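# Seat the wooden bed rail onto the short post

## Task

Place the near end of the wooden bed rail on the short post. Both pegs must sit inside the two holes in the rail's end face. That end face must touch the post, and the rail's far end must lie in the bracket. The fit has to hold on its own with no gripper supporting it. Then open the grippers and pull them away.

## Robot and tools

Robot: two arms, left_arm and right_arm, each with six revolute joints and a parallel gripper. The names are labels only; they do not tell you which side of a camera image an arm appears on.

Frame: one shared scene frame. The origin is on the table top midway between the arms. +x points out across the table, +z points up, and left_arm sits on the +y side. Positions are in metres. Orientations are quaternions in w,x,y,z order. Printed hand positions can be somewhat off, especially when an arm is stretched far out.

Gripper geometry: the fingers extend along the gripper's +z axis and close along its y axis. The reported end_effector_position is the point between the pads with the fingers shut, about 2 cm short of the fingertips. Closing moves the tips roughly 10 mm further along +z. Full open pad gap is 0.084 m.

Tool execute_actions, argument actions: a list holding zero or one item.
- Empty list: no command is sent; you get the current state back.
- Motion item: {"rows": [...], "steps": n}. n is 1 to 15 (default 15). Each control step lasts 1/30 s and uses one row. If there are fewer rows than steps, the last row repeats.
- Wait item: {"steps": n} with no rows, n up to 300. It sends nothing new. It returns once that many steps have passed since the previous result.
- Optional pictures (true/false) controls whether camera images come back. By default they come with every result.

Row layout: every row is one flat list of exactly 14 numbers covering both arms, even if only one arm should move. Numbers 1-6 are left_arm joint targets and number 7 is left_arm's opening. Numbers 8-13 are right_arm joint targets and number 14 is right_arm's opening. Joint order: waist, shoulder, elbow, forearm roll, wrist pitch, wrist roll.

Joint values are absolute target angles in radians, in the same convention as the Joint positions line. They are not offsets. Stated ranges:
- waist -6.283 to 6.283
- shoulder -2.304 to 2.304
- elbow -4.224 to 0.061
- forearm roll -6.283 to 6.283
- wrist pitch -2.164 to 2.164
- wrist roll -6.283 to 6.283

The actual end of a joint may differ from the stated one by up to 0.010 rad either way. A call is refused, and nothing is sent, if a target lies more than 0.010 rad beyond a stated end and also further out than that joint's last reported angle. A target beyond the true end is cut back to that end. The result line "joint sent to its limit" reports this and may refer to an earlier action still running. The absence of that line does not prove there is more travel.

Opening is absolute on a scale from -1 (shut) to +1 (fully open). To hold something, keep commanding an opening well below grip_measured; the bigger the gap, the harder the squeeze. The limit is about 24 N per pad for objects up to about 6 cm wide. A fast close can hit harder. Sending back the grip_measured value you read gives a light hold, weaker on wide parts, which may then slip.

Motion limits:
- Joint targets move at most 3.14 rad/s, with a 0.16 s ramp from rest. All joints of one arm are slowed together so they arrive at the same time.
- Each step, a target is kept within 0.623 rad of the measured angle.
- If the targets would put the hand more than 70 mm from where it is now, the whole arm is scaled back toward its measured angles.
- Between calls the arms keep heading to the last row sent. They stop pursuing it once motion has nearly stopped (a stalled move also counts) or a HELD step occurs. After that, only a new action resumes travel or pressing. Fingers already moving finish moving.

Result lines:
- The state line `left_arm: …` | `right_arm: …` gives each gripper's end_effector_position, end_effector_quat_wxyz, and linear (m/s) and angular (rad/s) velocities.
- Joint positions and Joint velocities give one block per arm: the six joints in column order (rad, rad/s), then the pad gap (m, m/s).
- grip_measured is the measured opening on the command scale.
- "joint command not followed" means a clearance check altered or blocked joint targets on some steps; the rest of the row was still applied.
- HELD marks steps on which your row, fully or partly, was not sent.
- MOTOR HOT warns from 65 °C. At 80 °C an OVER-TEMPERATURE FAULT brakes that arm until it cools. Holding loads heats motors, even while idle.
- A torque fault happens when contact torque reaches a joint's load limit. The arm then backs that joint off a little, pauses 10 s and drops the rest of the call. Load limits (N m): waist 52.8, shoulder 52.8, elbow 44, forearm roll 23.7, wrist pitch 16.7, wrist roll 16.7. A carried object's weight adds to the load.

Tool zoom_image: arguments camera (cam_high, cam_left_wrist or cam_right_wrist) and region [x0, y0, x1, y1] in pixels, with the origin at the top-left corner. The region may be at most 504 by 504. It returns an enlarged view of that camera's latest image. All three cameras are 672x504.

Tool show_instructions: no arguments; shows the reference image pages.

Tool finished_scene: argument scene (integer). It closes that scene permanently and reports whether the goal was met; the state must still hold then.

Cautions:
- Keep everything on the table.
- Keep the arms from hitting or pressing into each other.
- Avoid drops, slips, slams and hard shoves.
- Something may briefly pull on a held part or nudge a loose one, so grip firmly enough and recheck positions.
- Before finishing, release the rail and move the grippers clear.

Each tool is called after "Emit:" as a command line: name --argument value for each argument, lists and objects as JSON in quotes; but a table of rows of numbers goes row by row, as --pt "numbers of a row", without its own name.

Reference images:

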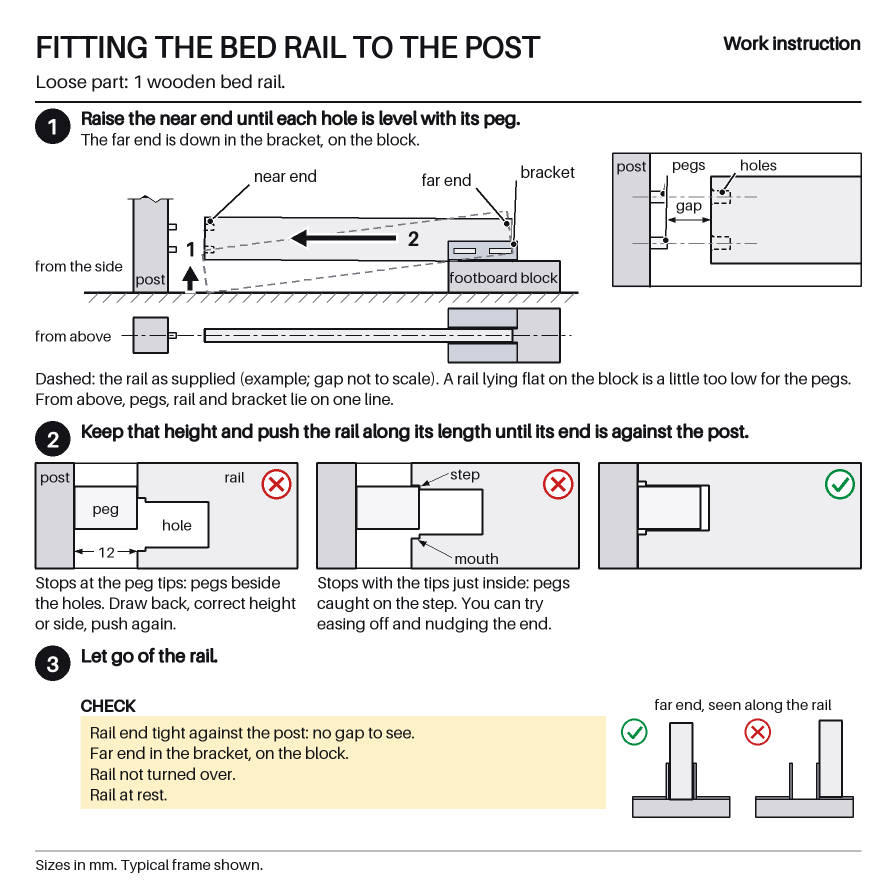

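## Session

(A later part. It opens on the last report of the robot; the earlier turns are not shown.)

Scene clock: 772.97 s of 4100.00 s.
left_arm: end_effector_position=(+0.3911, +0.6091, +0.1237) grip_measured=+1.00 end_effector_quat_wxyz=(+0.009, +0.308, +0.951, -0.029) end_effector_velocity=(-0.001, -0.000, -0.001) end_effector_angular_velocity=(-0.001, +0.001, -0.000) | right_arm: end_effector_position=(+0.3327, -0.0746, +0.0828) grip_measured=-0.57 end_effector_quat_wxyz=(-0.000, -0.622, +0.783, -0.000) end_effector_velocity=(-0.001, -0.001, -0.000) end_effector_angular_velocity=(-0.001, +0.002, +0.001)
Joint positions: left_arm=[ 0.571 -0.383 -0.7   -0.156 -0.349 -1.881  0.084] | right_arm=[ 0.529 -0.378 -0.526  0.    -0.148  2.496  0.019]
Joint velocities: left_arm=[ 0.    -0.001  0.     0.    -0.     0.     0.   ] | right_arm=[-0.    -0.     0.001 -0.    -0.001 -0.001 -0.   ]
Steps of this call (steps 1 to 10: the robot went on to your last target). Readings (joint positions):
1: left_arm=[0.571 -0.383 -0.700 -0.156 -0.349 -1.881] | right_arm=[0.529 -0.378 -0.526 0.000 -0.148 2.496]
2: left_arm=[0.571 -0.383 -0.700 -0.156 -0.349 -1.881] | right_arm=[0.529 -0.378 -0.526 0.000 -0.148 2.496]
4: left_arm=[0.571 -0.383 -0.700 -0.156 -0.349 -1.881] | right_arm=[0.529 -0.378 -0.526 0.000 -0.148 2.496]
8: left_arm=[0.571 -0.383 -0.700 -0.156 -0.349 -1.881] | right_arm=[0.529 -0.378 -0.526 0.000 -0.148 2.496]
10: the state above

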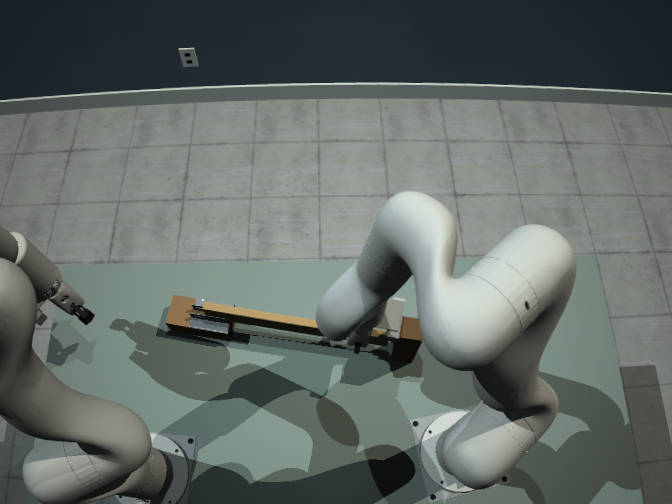

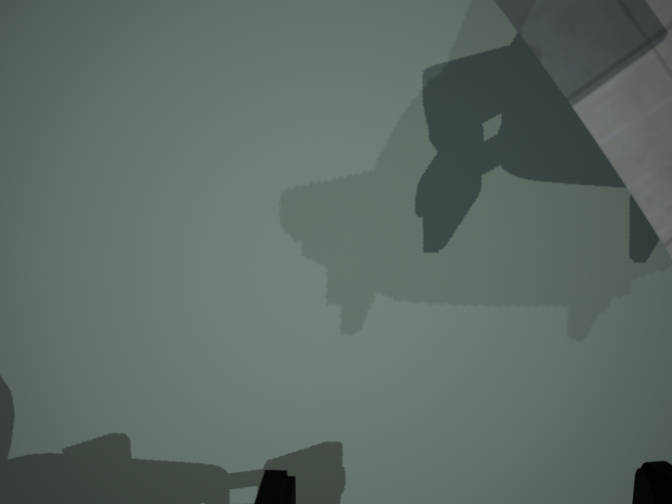

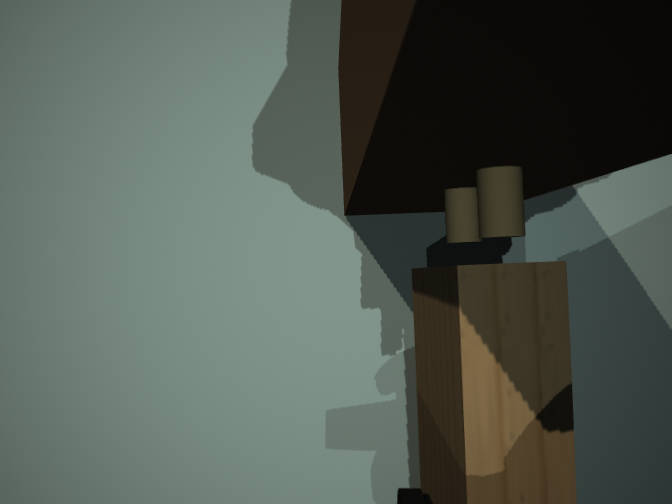

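Emit:
execute_actions --actions '[{"rows":[[0.571,-0.383,-0.7,-0.156,-0.349,-1.881,1,0.518,-0.3685,-0.5095,0,-0.141,2.484,-1]],"steps":15}]'

Emit:
execute_actions --actions '[{"rows":[[0.571,-0.383,-0.7,-0.156,-0.349,-1.881,1,0.506,-0.3595,-0.4935,0,-0.134,2.472,-1]],"steps":15}]'

Emit:
execute_actions --actions '[{"rows":[[0.571,-0.383,-0.7,-0.156,-0.349,-1.881,1,0.494,-0.3505,-0.4775,0,-0.127,2.46,-1]],"steps":15}]'

Scene clock: 789.83 s of 4100.00 s.
left_arm: end_effector_position=(+0.3911, +0.6091, +0.1237) grip_measured=+1.00 end_effector_quat_wxyz=(+0.009, +0.308, +0.951, -0.029) end_effector_velocity=(+0.000, -0.000, +0.000) end_effector_angular_velocity=(+0.000, -0.000, -0.001) | right_arm: end_effector_position=(+0.3314, -0.0801, +0.0830) grip_measured=-0.57 end_effector_quat_wxyz=(+0.002, -0.623, +0.782, +0.000) end_effector_velocity=(-0.001, -0.001, -0.000) end_effector_angular_velocity=(-0.002, +0.002, -0.002)
Joint positions: left_arm=[ 0.571 -0.383 -0.7   -0.156 -0.349 -1.881  0.084] | right_arm=[ 0.519 -0.368 -0.511  0.    -0.138  2.484  0.019]
Joint velocities: left_arm=[-0.001  0.     0.     0.001  0.    -0.001  0.   ] | right_arm=[-0.002  0.     0.002 -0.    -0.001  0.001  0.   ]
Steps of this call (steps 1 to 15: the robot went on to your last target; steps 16 to 90: nothing new was sent; then 13.37 s passed at rest; steps 91 to 105: all 15 steps of this action). Readings (joint positions):
91: left_arm=[0.571 -0.383 -0.700 -0.156 -0.349 -1.881] | right_arm=[0.529 -0.378 -0.526 0.000 -0.148 2.496]
92: left_arm=[0.571 -0.383 -0.700 -0.156 -0.349 -1.881] | right_arm=[0.527 -0.377 -0.524 0.000 -0.147 2.494]
94: left_arm=[0.571 -0.383 -0.700 -0.156 -0.349 -1.881] | right_arm=[0.523 -0.373 -0.517 0.000 -0.144 2.490]
98: left_arm=[0.571 -0.383 -0.700 -0.156 -0.349 -1.881] | right_arm=[0.520 -0.369 -0.512 0.000 -0.139 2.485]
105: the state above

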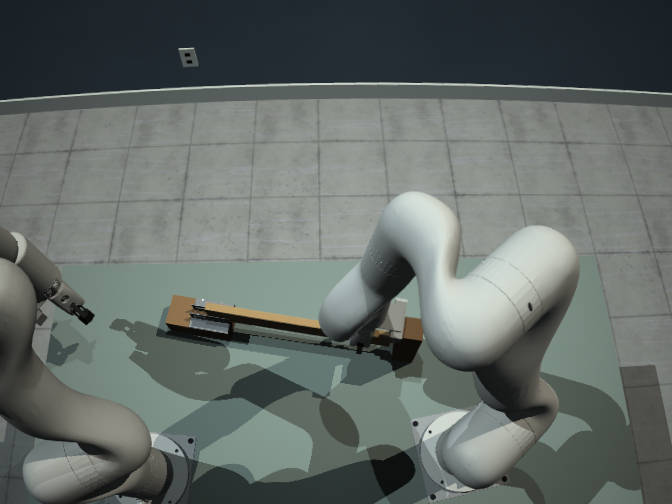

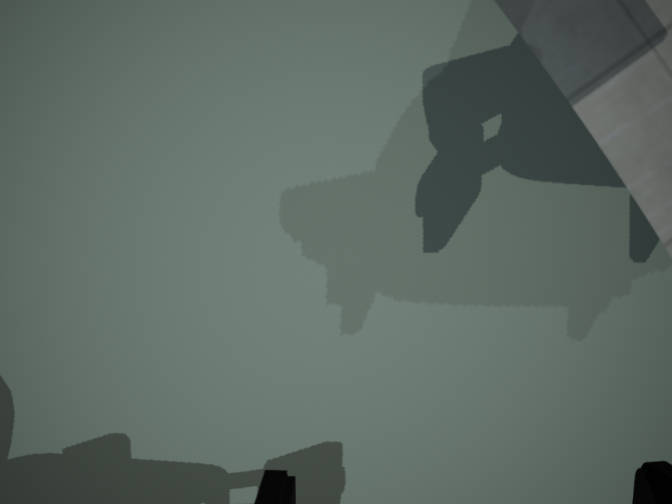

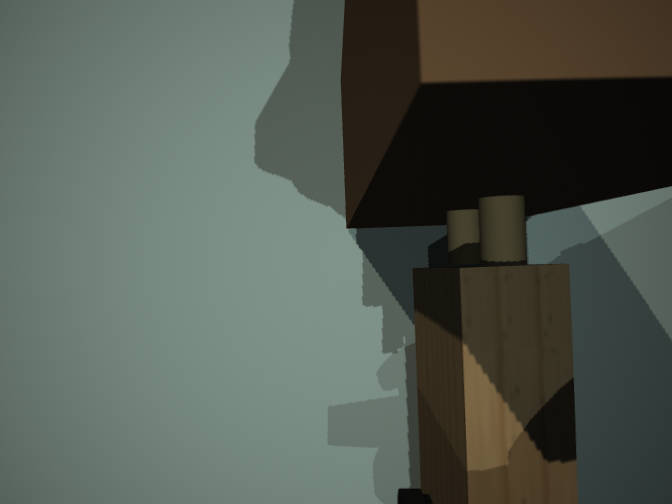

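Scene clock: 790.33 s of 4100.00 s.
left_arm: end_effector_position=(+0.3911, +0.6091, +0.1237) grip_measured=+1.00 end_effector_quat_wxyz=(+0.009, +0.308, +0.951, -0.029) end_effector_velocity=(+0.000, -0.000, -0.000) end_effector_angular_velocity=(+0.000, +0.000, -0.001) | right_arm: end_effector_position=(+0.3298, -0.0871, +0.0830) grip_measured=-0.57 end_effector_quat_wxyz=(+0.003, -0.622, +0.783, +0.000) end_effector_velocity=(-0.001, -0.001, -0.000) end_effector_angular_velocity=(-0.002, +0.003, -0.000)
Joint positions: left_arm=[ 0.571 -0.383 -0.7   -0.156 -0.349 -1.881  0.084] | right_arm=[ 0.506 -0.359 -0.496  0.    -0.131  2.472  0.019]
Joint velocities: left_arm=[-0.001 -0.     0.    -0.     0.001  0.     0.   ] | right_arm=[-0.001 -0.001 -0.    -0.    -0.003 -0.     0.   ]
Steps of this call (steps 1 to 15: all 15 steps of this action). Readings (joint positions):
1: left_arm=[0.571 -0.383 -0.700 -0.156 -0.349 -1.881] | right_arm=[0.519 -0.368 -0.511 0.000 -0.138 2.484]
2: left_arm=[0.571 -0.383 -0.700 -0.156 -0.349 -1.881] | right_arm=[0.517 -0.367 -0.509 0.000 -0.137 2.482]
4: left_arm=[0.571 -0.383 -0.700 -0.156 -0.349 -1.881] | right_arm=[0.512 -0.363 -0.503 0.000 -0.134 2.478]
8: left_arm=[0.571 -0.383 -0.700 -0.156 -0.349 -1.881] | right_arm=[0.507 -0.360 -0.497 0.000 -0.131 2.473]
15: the state above

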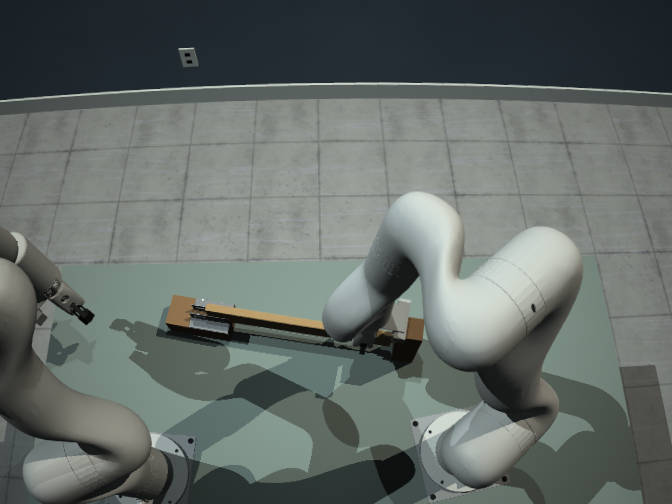

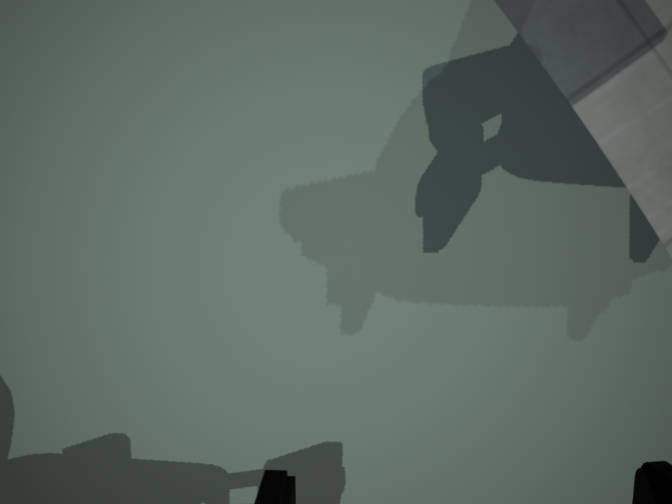

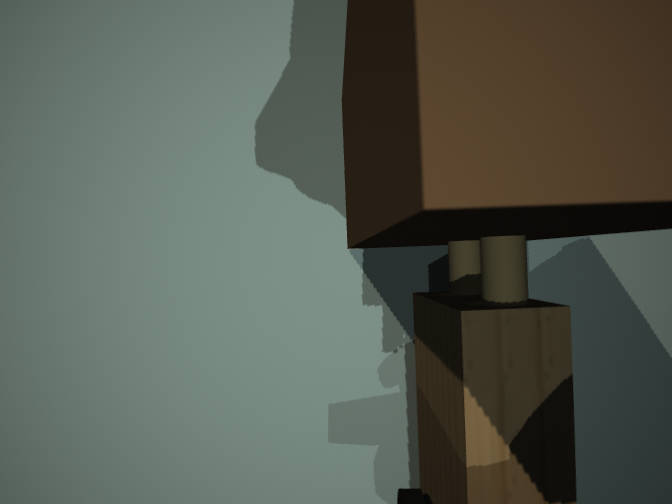

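Scene clock: 790.83 s of 4100.00 s.
left_arm: end_effector_position=(+0.3911, +0.6091, +0.1237) grip_measured=+1.00 end_effector_quat_wxyz=(+0.009, +0.308, +0.951, -0.029) end_effector_velocity=(-0.000, +0.000, -0.000) end_effector_angular_velocity=(+0.000, +0.000, +0.001) | right_arm: end_effector_position=(+0.3285, -0.0934, +0.0828) grip_measured=-0.57 end_effector_quat_wxyz=(+0.005, -0.622, +0.783, -0.000) end_effector_velocity=(-0.000, -0.000, -0.000) end_effector_angular_velocity=(+0.000, -0.001, -0.001)
Joint positions: left_arm=[ 0.571 -0.383 -0.7   -0.156 -0.349 -1.881  0.084] | right_arm=[ 0.494 -0.351 -0.48  -0.    -0.12   2.46   0.019]
Joint velocities: left_arm=[ 0.001 -0.     0.     0.    -0.    -0.     0.   ] | right_arm=[-0.     0.     0.001 -0.     0.002  0.001  0.   ]
Steps of this call (steps 1 to 15: all 15 steps of this action). Readings (joint positions):
1: left_arm=[0.571 -0.383 -0.700 -0.156 -0.349 -1.881] | right_arm=[0.506 -0.359 -0.495 0.000 -0.131 2.472]
2: left_arm=[0.571 -0.383 -0.700 -0.156 -0.349 -1.881] | right_arm=[0.505 -0.358 -0.494 0.000 -0.129 2.470]
4: left_arm=[0.571 -0.383 -0.700 -0.156 -0.349 -1.881] | right_arm=[0.499 -0.355 -0.488 -0.000 -0.126 2.466]
8: left_arm=[0.571 -0.383 -0.700 -0.156 -0.349 -1.881] | right_arm=[0.495 -0.351 -0.482 -0.000 -0.121 2.461]
15: the state above

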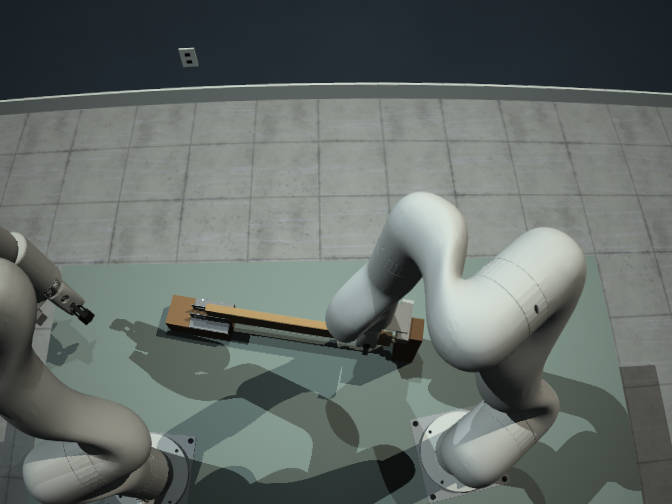

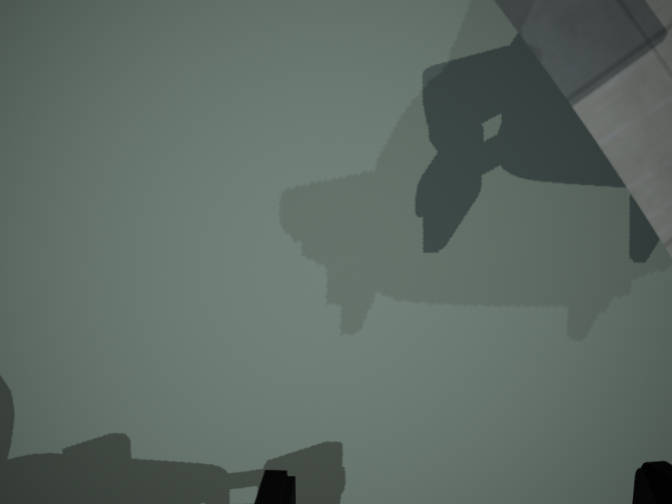

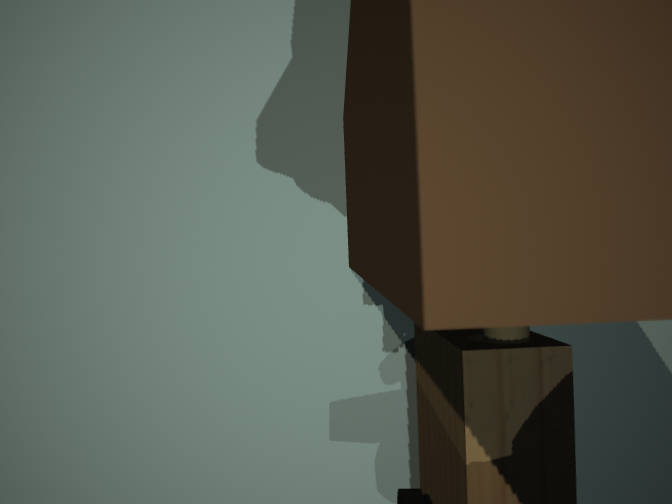

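Emit:
execute_actions --actions '[{"rows":[[0.571,-0.383,-0.7,-0.156,-0.349,-1.881,1,0.518,-0.3685,-0.5095,0,-0.141,2.484,-1]],"steps":15}]'

Emit:
zoom_image --camera "cam_right_wrist" --region '[380,180,620,360]'

Scene clock: 798.27 s of 4100.00 s.
left_arm: end_effector_position=(+0.3911, +0.6091, +0.1237) grip_measured=+1.00 end_effector_quat_wxyz=(+0.009, +0.308, +0.951, -0.029) end_effector_velocity=(-0.001, -0.000, -0.001) end_effector_angular_velocity=(-0.001, +0.002, +0.000) | right_arm: end_effector_position=(+0.3295, -0.0822, +0.0824) grip_measured=-0.57 end_effector_quat_wxyz=(-0.001, -0.622, +0.783, -0.000) end_effector_velocity=(+0.004, +0.005, +0.002) end_effector_angular_velocity=(+0.009, -0.011, -0.000)
Joint positions: left_arm=[ 0.571 -0.383 -0.7   -0.156 -0.349 -1.881  0.084] | right_arm=[ 0.518 -0.369 -0.509 -0.    -0.142  2.484  0.019]
Joint velocities: left_arm=[ 0.    -0.001  0.001 -0.     0.    -0.    -0.   ] | right_arm=[ 0.003  0.001 -0.007  0.     0.006  0.002  0.   ]
Steps of this call (steps 1 to 15: the robot went on to your last target; steps 16 to 90: nothing new was sent; then 3.93 s passed at rest; steps 91 to 105: all 15 steps of this action). Readings (joint positions):
91: left_arm=[0.571 -0.383 -0.700 -0.156 -0.349 -1.881] | right_arm=[0.494 -0.351 -0.480 -0.000 -0.120 2.460]
92: left_arm=[0.571 -0.383 -0.700 -0.156 -0.349 -1.881] | right_arm=[0.496 -0.352 -0.483 -0.000 -0.123 2.463]
94: left_arm=[0.571 -0.383 -0.700 -0.156 -0.349 -1.881] | right_arm=[0.505 -0.361 -0.491 -0.000 -0.138 2.473]
98: left_arm=[0.571 -0.383 -0.700 -0.156 -0.349 -1.881] | right_arm=[0.515 -0.368 -0.504 -0.000 -0.144 2.482]
105: the state above

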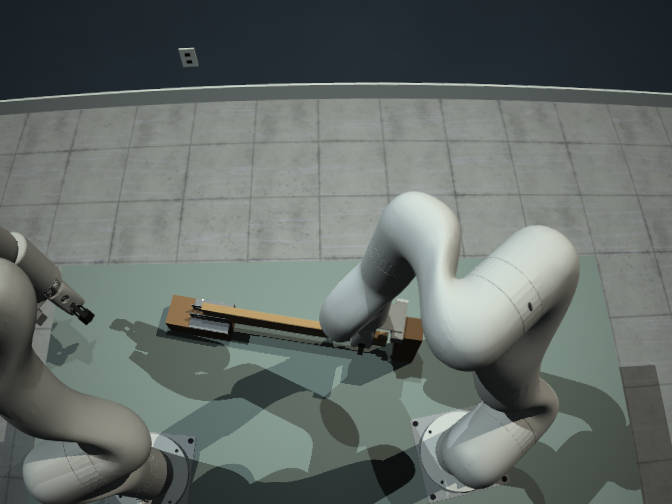

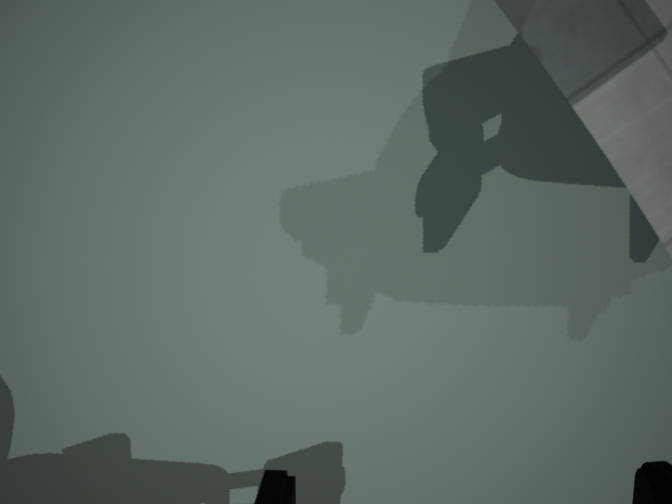

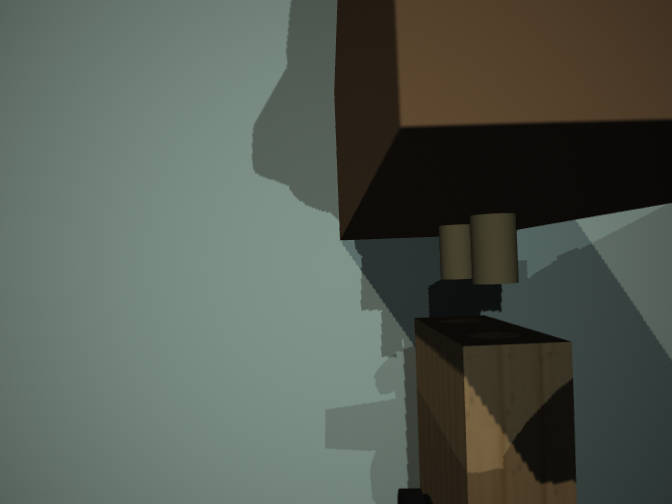

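Region (380, 180, 620, 360) of cam_right_wrist's 672x504 image, scaled by 2.100, with more detail than that image has; it fills the top 378 rows of this view, and the rest is white.

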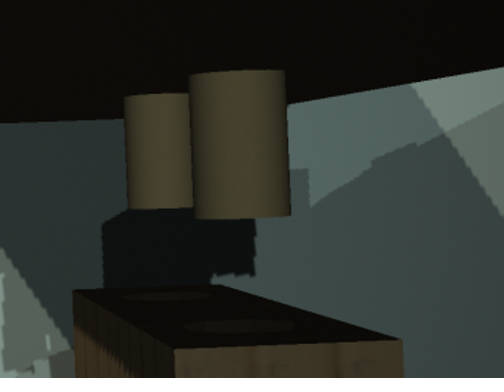

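Emit:
execute_actions --actions '[{"rows":[[0.571,-0.383,-0.7,-0.156,-0.349,-1.881,1,0.506,-0.3595,-0.4935,0,-0.134,2.472,-1]],"steps":15}]'

Emit:
execute_actions --actions '[{"steps":15}]'

Emit:
zoom_image --camera "cam_right_wrist" --region '[400,220,580,355]'

Scene clock: 831.47 s of 4100.00 s.
left_arm: end_effector_position=(+0.3911, +0.6091, +0.1237) grip_measured=+1.00 end_effector_quat_wxyz=(+0.009, +0.308, +0.951, -0.029) end_effector_velocity=(-0.000, +0.001, +0.000) end_effector_angular_velocity=(+0.001, -0.000, -0.000) | right_arm: end_effector_position=(+0.3281, -0.0885, +0.0825) grip_measured=-0.58 end_effector_quat_wxyz=(+0.000, -0.622, +0.783, -0.000) end_effector_velocity=(-0.001, -0.001, -0.000) end_effector_angular_velocity=(-0.001, +0.001, +0.001)
Joint positions: left_arm=[ 0.571 -0.383 -0.7   -0.156 -0.349 -1.881  0.084] | right_arm=[ 0.506 -0.36  -0.494  0.    -0.134  2.472  0.019]
Joint velocities: left_arm=[0.001 0.001 0.    0.002 0.    0.    0.   ] | right_arm=[-0.001  0.001  0.002 -0.     0.    -0.002 -0.   ]
Steps of this call (steps 1 to 15: the robot went on to your last target; steps 16 to 90: nothing new was sent; then 29.70 s passed at rest; steps 91 to 105: all 15 steps of this action). Readings (joint positions):
91: left_arm=[0.571 -0.383 -0.700 -0.156 -0.349 -1.881] | right_arm=[0.518 -0.368 -0.509 0.000 -0.141 2.484]
92: left_arm=[0.571 -0.383 -0.700 -0.156 -0.349 -1.881] | right_arm=[0.517 -0.367 -0.508 0.000 -0.140 2.482]
94: left_arm=[0.571 -0.383 -0.700 -0.156 -0.349 -1.881] | right_arm=[0.512 -0.364 -0.501 0.000 -0.137 2.478]
98: left_arm=[0.571 -0.383 -0.700 -0.156 -0.349 -1.881] | right_arm=[0.507 -0.360 -0.495 0.000 -0.134 2.473]
105: the state above

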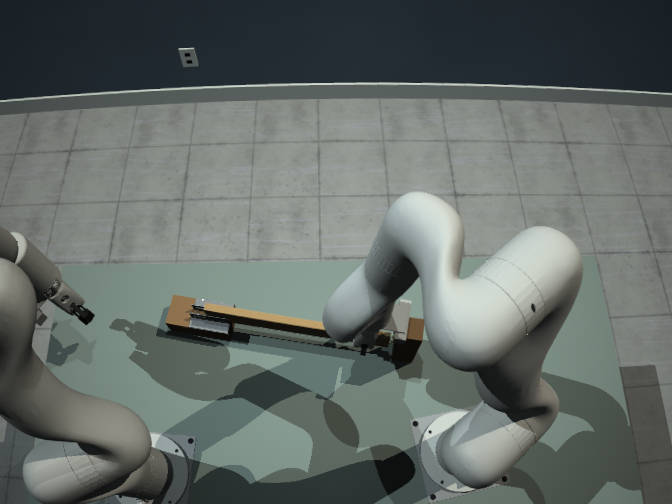

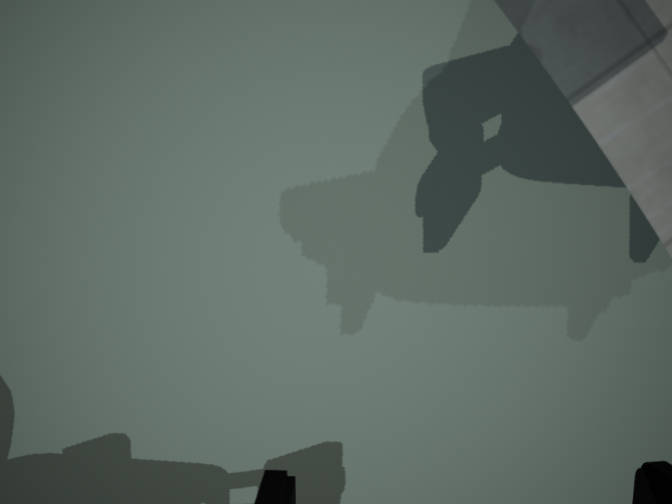

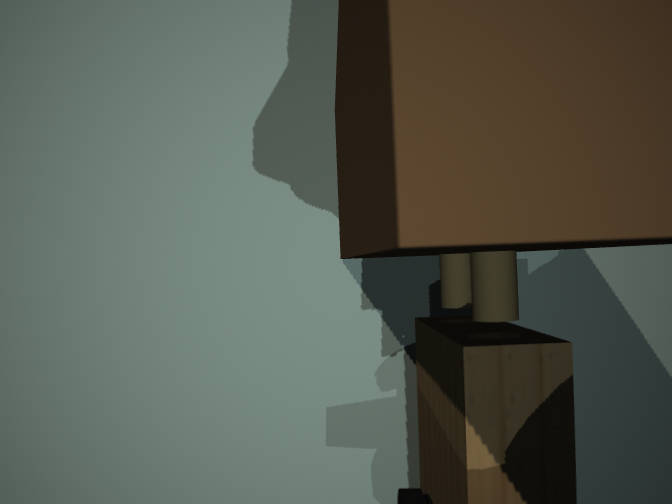

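Scene clock: 831.97 s of 4100.00 s.
left_arm: end_effector_position=(+0.3911, +0.6091, +0.1237) grip_measured=+1.00 end_effector_quat_wxyz=(+0.009, +0.308, +0.951, -0.029) end_effector_velocity=(+0.000, +0.000, +0.000) end_effector_angular_velocity=(-0.000, +0.000, +0.001) | right_arm: end_effector_position=(+0.3280, -0.0886, +0.0824) grip_measured=-0.58 end_effector_quat_wxyz=(+0.000, -0.622, +0.783, -0.000) end_effector_velocity=(+0.000, +0.000, +0.000) end_effector_angular_velocity=(+0.000, -0.001, +0.000)
Joint positions: left_arm=[ 0.571 -0.383 -0.7   -0.156 -0.349 -1.881  0.084] | right_arm=[ 0.506 -0.359 -0.494  0.    -0.134  2.472  0.019]
Joint velocities: left_arm=[ 0.     0.    -0.    -0.001 -0.001 -0.     0.   ] | right_arm=[ 0.    -0.    -0.001 -0.    -0.    -0.    -0.   ]
Steps of this call (steps 1 to 15: the robot went on to your last target). Readings (joint positions):
1: left_arm=[0.571 -0.383 -0.700 -0.156 -0.349 -1.881] | right_arm=[0.506 -0.360 -0.494 0.000 -0.134 2.472]
2: left_arm=[0.571 -0.383 -0.700 -0.156 -0.349 -1.881] | right_arm=[0.506 -0.360 -0.494 0.000 -0.134 2.472]
4: left_arm=[0.571 -0.383 -0.700 -0.156 -0.349 -1.881] | right_arm=[0.506 -0.360 -0.494 0.000 -0.134 2.472]
8: left_arm=[0.571 -0.383 -0.700 -0.156 -0.349 -1.881] | right_arm=[0.506 -0.360 -0.494 0.000 -0.134 2.472]
15: the state above
All arms were judged still, so your last target was given up. Only a new action makes them travel on or press farther. Fingers that are still opening or closing keep moving.

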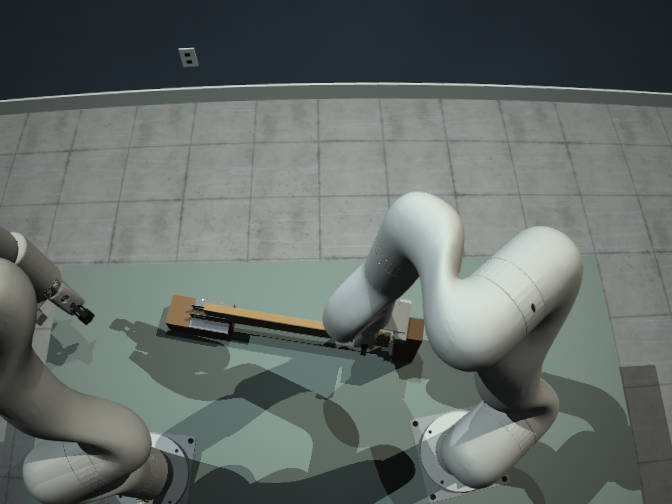

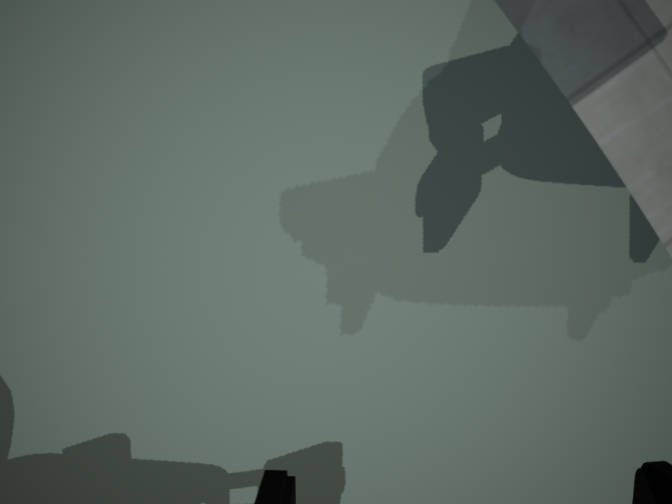

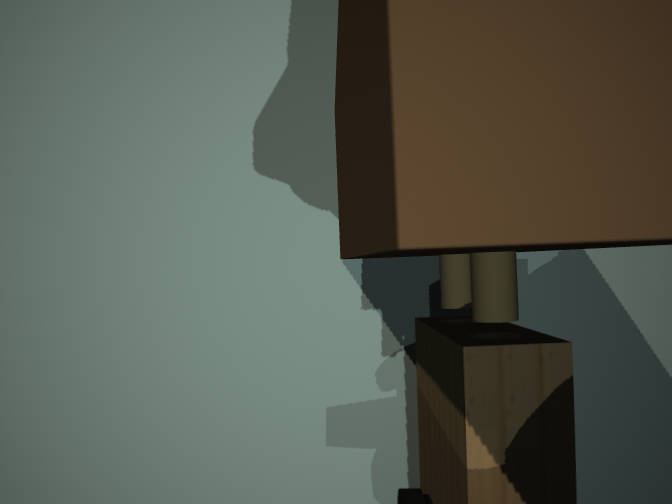

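Region (400, 220, 580, 355) of cam_right_wrist's 672x504 image, scaled by 2.800, with more detail than that image has; it fills the top 378 rows of this view, and the rest is white.

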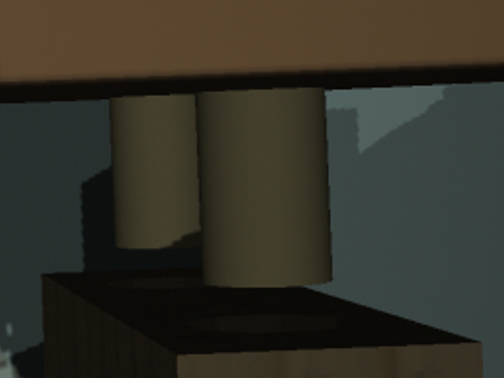

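Emit:
execute_actions --actions '[{"rows":[[0.571,-0.383,-0.7,-0.156,-0.349,-1.881,1,0.5,-0.355,-0.4855,0,-0.1305,2.466,-1],[0.571,-0.383,-0.7,-0.156,-0.349,-1.881,1,0.5,-0.355,-0.4855,0,-0.1305,2.466,-1],[0.571,-0.383,-0.7,-0.156,-0.349,-1.881,1,0.5,-0.355,-0.4855,0,-0.1305,2.466,-1],[0.571,-0.383,-0.7,-0.156,-0.349,-1.881,1,0.5,-0.355,-0.4855,0,-0.1305,2.466,-1],[0.571,-0.383,-0.7,-0.156,-0.349,-1.881,1,0.5,-0.355,-0.4855,0,-0.1305,2.466,-1],[0.571,-0.383,-0.7,-0.156,-0.349,-1.881,1,0.5,-0.355,-0.4855,0,-0.1305,2.466,-1],[0.571,-0.383,-0.7,-0.156,-0.349,-1.881,1,0.5,-0.355,-0.4855,0,-0.1305,2.466,-1],[0.571,-0.383,-0.7,-0.156,-0.349,-1.881,1,0.494,-0.3505,-0.4775,0,-0.127,2.46,-1]],"steps":15}]'

Emit:
execute_actions --actions '[{"rows":[[0.571,-0.383,-0.7,-0.156,-0.349,-1.881,1,0.485,-0.3437,-0.4655,0,-0.122,2.451,-1]],"steps":15}]'

Scene clock: 853.63 s of 4100.00 s.
left_arm: end_effector_position=(+0.3911, +0.6091, +0.1237) grip_measured=+1.00 end_effector_quat_wxyz=(+0.009, +0.308, +0.951, -0.029) end_effector_velocity=(+0.001, +0.000, +0.000) end_effector_angular_velocity=(+0.001, -0.000, -0.002) | right_arm: end_effector_position=(+0.3278, -0.0931, +0.0828) grip_measured=-0.57 end_effector_quat_wxyz=(+0.004, -0.623, +0.782, -0.000) end_effector_velocity=(-0.002, -0.005, +0.000) end_effector_angular_velocity=(-0.001, +0.002, -0.001)
Joint positions: left_arm=[ 0.571 -0.383 -0.7   -0.156 -0.349 -1.881  0.084] | right_arm=[ 0.496 -0.351 -0.481  0.    -0.122  2.461  0.019]
Joint velocities: left_arm=[-0.001 -0.    -0.001  0.001 -0.     0.     0.   ] | right_arm=[-0.009  0.007  0.011  0.     0.002 -0.008  0.   ]
Steps of this call (steps 1 to 90: nothing new was sent; then 18.17 s passed at rest; steps 91 to 105: all 15 steps of this action). Readings (joint positions):
91: left_arm=[0.571 -0.383 -0.700 -0.156 -0.349 -1.881] | right_arm=[0.506 -0.359 -0.493 0.000 -0.134 2.472]
92: left_arm=[0.571 -0.383 -0.700 -0.156 -0.349 -1.881] | right_arm=[0.505 -0.359 -0.493 0.000 -0.133 2.471]
94: left_arm=[0.571 -0.383 -0.700 -0.156 -0.349 -1.881] | right_arm=[0.503 -0.357 -0.489 0.000 -0.132 2.469]
98: left_arm=[0.571 -0.383 -0.700 -0.156 -0.349 -1.881] | right_arm=[0.500 -0.355 -0.486 0.000 -0.131 2.467]
105: the state above

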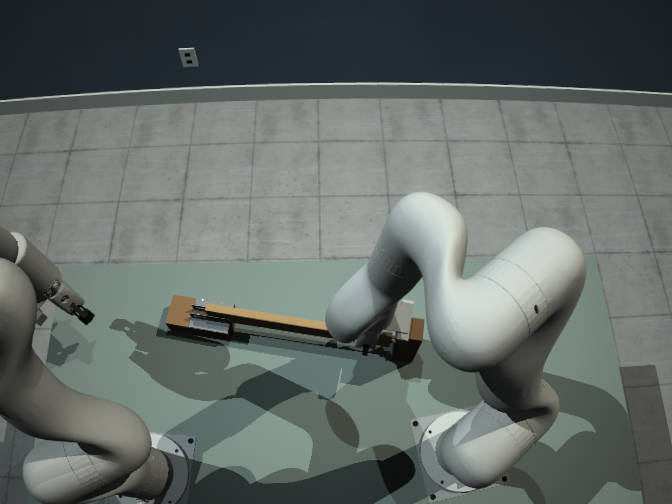

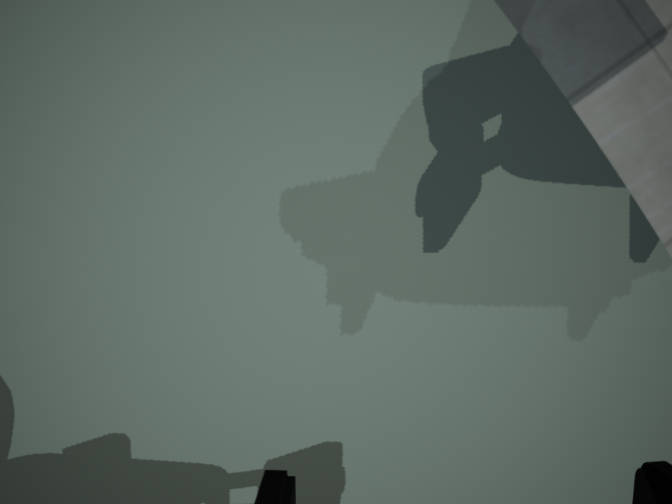

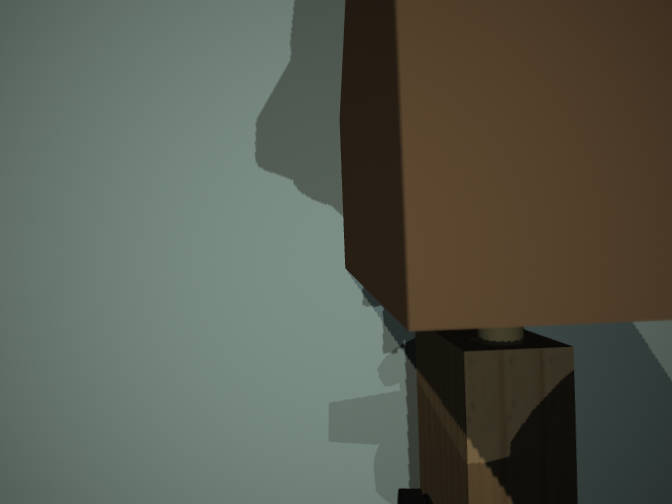

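Scene clock: 854.13 s of 4100.00 s.
left_arm: end_effector_position=(+0.3911, +0.6091, +0.1237) grip_measured=+1.00 end_effector_quat_wxyz=(+0.009, +0.308, +0.951, -0.029) end_effector_velocity=(+0.000, -0.000, +0.000) end_effector_angular_velocity=(-0.000, -0.000, -0.001) | right_arm: end_effector_position=(+0.3263, -0.0989, +0.0827) grip_measured=-0.57 end_effector_quat_wxyz=(+0.004, -0.622, +0.783, -0.000) end_effector_velocity=(-0.000, -0.000, -0.000) end_effector_angular_velocity=(-0.001, +0.002, -0.002)
Joint positions: left_arm=[ 0.571 -0.383 -0.7   -0.156 -0.349 -1.881  0.084] | right_arm=[ 0.485 -0.343 -0.468 -0.    -0.117  2.451  0.019]
Joint velocities: left_arm=[-0.  0.  0. -0. -0.  0. -0.] | right_arm=[-0.    -0.001 -0.001  0.    -0.002  0.001  0.   ]
Steps of this call (steps 1 to 15: all 15 steps of this action). Readings (joint positions):
1: left_arm=[0.571 -0.383 -0.700 -0.156 -0.349 -1.881] | right_arm=[0.495 -0.350 -0.480 0.000 -0.122 2.460]
2: left_arm=[0.571 -0.383 -0.700 -0.156 -0.349 -1.881] | right_arm=[0.494 -0.349 -0.479 0.000 -0.122 2.459]
4: left_arm=[0.571 -0.383 -0.700 -0.156 -0.349 -1.881] | right_arm=[0.490 -0.346 -0.474 0.000 -0.120 2.455]
8: left_arm=[0.571 -0.383 -0.700 -0.156 -0.349 -1.881] | right_arm=[0.486 -0.344 -0.469 -0.000 -0.118 2.452]
15: the state above

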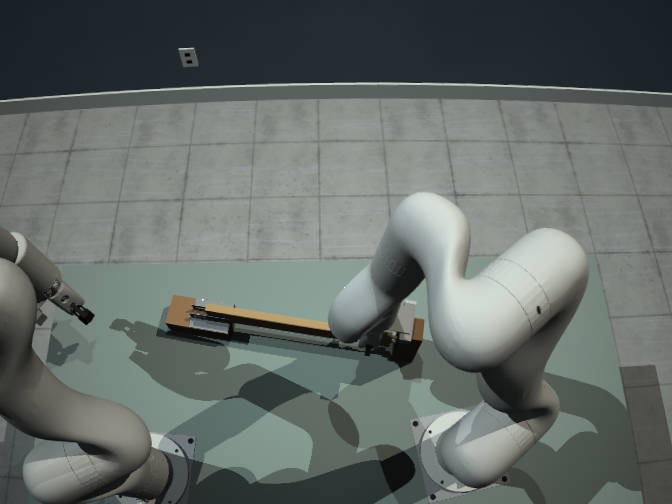

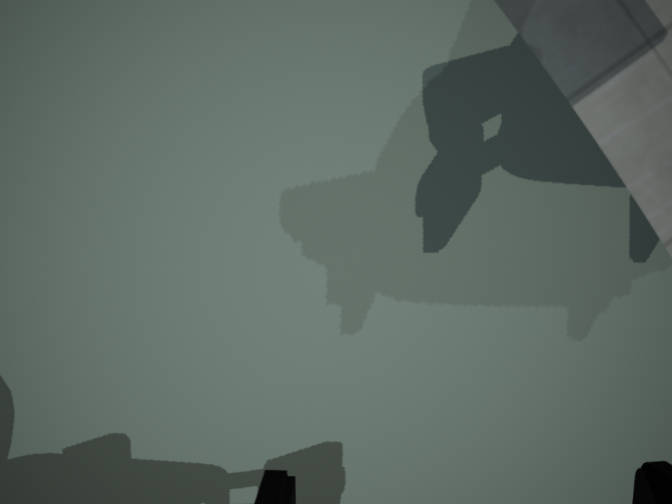

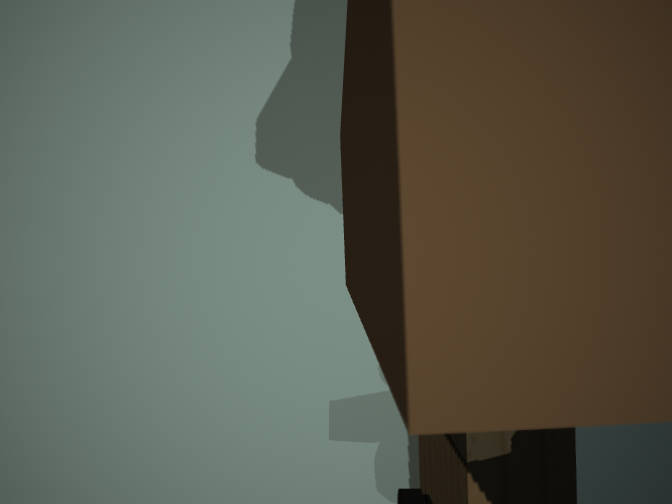

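Emit:
execute_actions --actions '[{"rows":[[0.571,-0.383,-0.7,-0.156,-0.349,-1.881,1,0.489,-0.3467,-0.471,0,-0.1243,2.455,-1],[0.571,-0.383,-0.7,-0.156,-0.349,-1.881,1,0.489,-0.3467,-0.471,0,-0.1243,2.455,-1],[0.571,-0.383,-0.7,-0.156,-0.349,-1.881,1,0.489,-0.3467,-0.471,0,-0.1243,2.455,-1],[0.571,-0.383,-0.7,-0.156,-0.349,-1.881,1,0.489,-0.3467,-0.471,0,-0.1243,2.455,-1],[0.571,-0.383,-0.7,-0.156,-0.349,-1.881,1,0.489,-0.3535,-0.471,0,-0.1183,2.455,-1],[0.571,-0.383,-0.7,-0.156,-0.349,-1.881,1,0.489,-0.3535,-0.471,0,-0.1183,2.455,-1],[0.571,-0.383,-0.7,-0.156,-0.349,-1.881,1,0.489,-0.3535,-0.471,0,-0.1183,2.455,-1],[0.571,-0.383,-0.7,-0.156,-0.349,-1.881,1,0.489,-0.3535,-0.471,0,-0.1183,2.455,-1],[0.571,-0.383,-0.7,-0.156,-0.349,-1.881,1,0.489,-0.3535,-0.471,0,-0.1183,2.455,-1],[0.571,-0.383,-0.7,-0.156,-0.349,-1.881,1,0.477,-0.3445,-0.455,0,-0.1113,2.443,-1]],"steps":15}]'

Emit:
zoom_image --camera "cam_high" --region '[150,280,450,380]'

Scene clock: 870.67 s of 4100.00 s.
left_arm: end_effector_position=(+0.3911, +0.6091, +0.1237) grip_measured=+1.00 end_effector_quat_wxyz=(+0.009, +0.308, +0.951, -0.029) end_effector_velocity=(+0.000, +0.000, +0.001) end_effector_angular_velocity=(+0.001, -0.001, -0.001) | right_arm: end_effector_position=(+0.3246, -0.1023, +0.0803) grip_measured=-0.58 end_effector_quat_wxyz=(+0.003, -0.623, +0.783, -0.000) end_effector_velocity=(-0.003, -0.017, -0.001) end_effector_angular_velocity=(+0.008, -0.011, -0.004)
Joint positions: left_arm=[ 0.571 -0.383 -0.7   -0.156 -0.349 -1.881  0.084] | right_arm=[ 0.48  -0.346 -0.461  0.    -0.108  2.446  0.019]
Joint velocities: left_arm=[-0.     0.002  0.     0.    -0.     0.    -0.   ] | right_arm=[-0.034  0.021  0.042 -0.001  0.035 -0.03   0.   ]
Steps of this call (steps 1 to 15: the robot went on to your last target; steps 16 to 90: nothing new was sent; then 13.03 s passed at rest; steps 91 to 105: all 15 steps of this action). Readings (joint positions):
91: left_arm=[0.571 -0.383 -0.700 -0.156 -0.349 -1.881] | right_arm=[0.485 -0.344 -0.469 -0.000 -0.118 2.451]
92: left_arm=[0.571 -0.383 -0.700 -0.156 -0.349 -1.881] | right_arm=[0.485 -0.344 -0.469 -0.000 -0.119 2.452]
94: left_arm=[0.571 -0.383 -0.700 -0.156 -0.349 -1.881] | right_arm=[0.486 -0.345 -0.471 -0.000 -0.121 2.453]
98: left_arm=[0.571 -0.383 -0.700 -0.156 -0.349 -1.881] | right_arm=[0.488 -0.350 -0.472 -0.000 -0.120 2.455]
105: the state above

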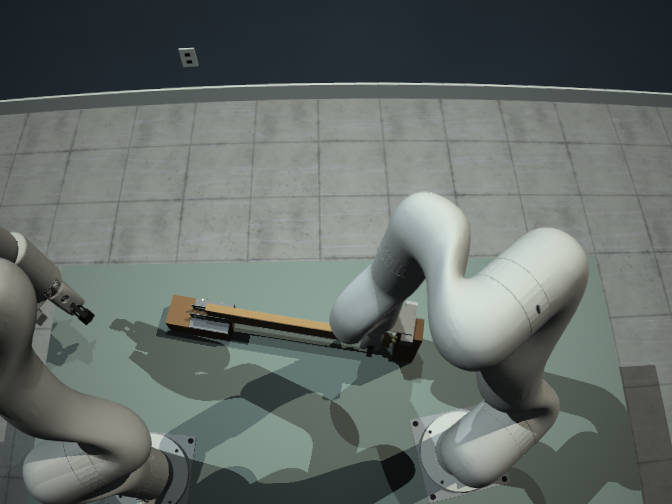

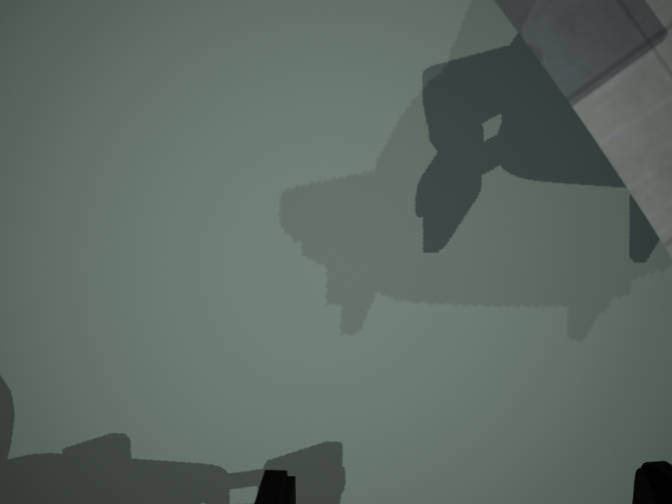

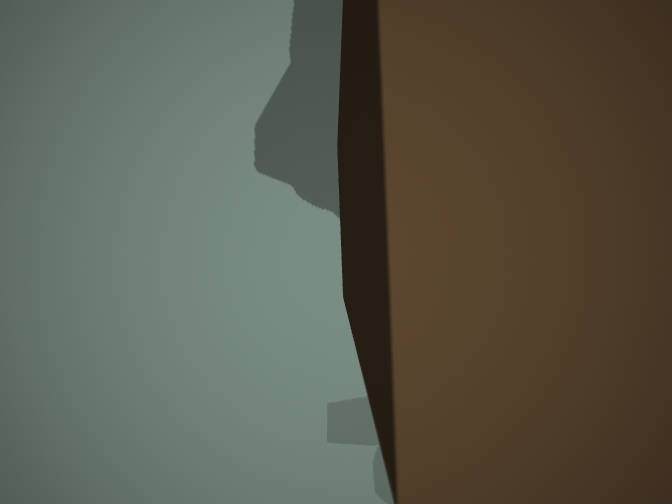

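Region (150, 280, 450, 380) of cam_high's 672x504 image, scaled by 1.680, with more detail than that image has.

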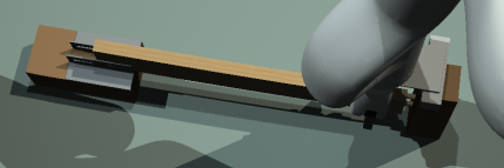

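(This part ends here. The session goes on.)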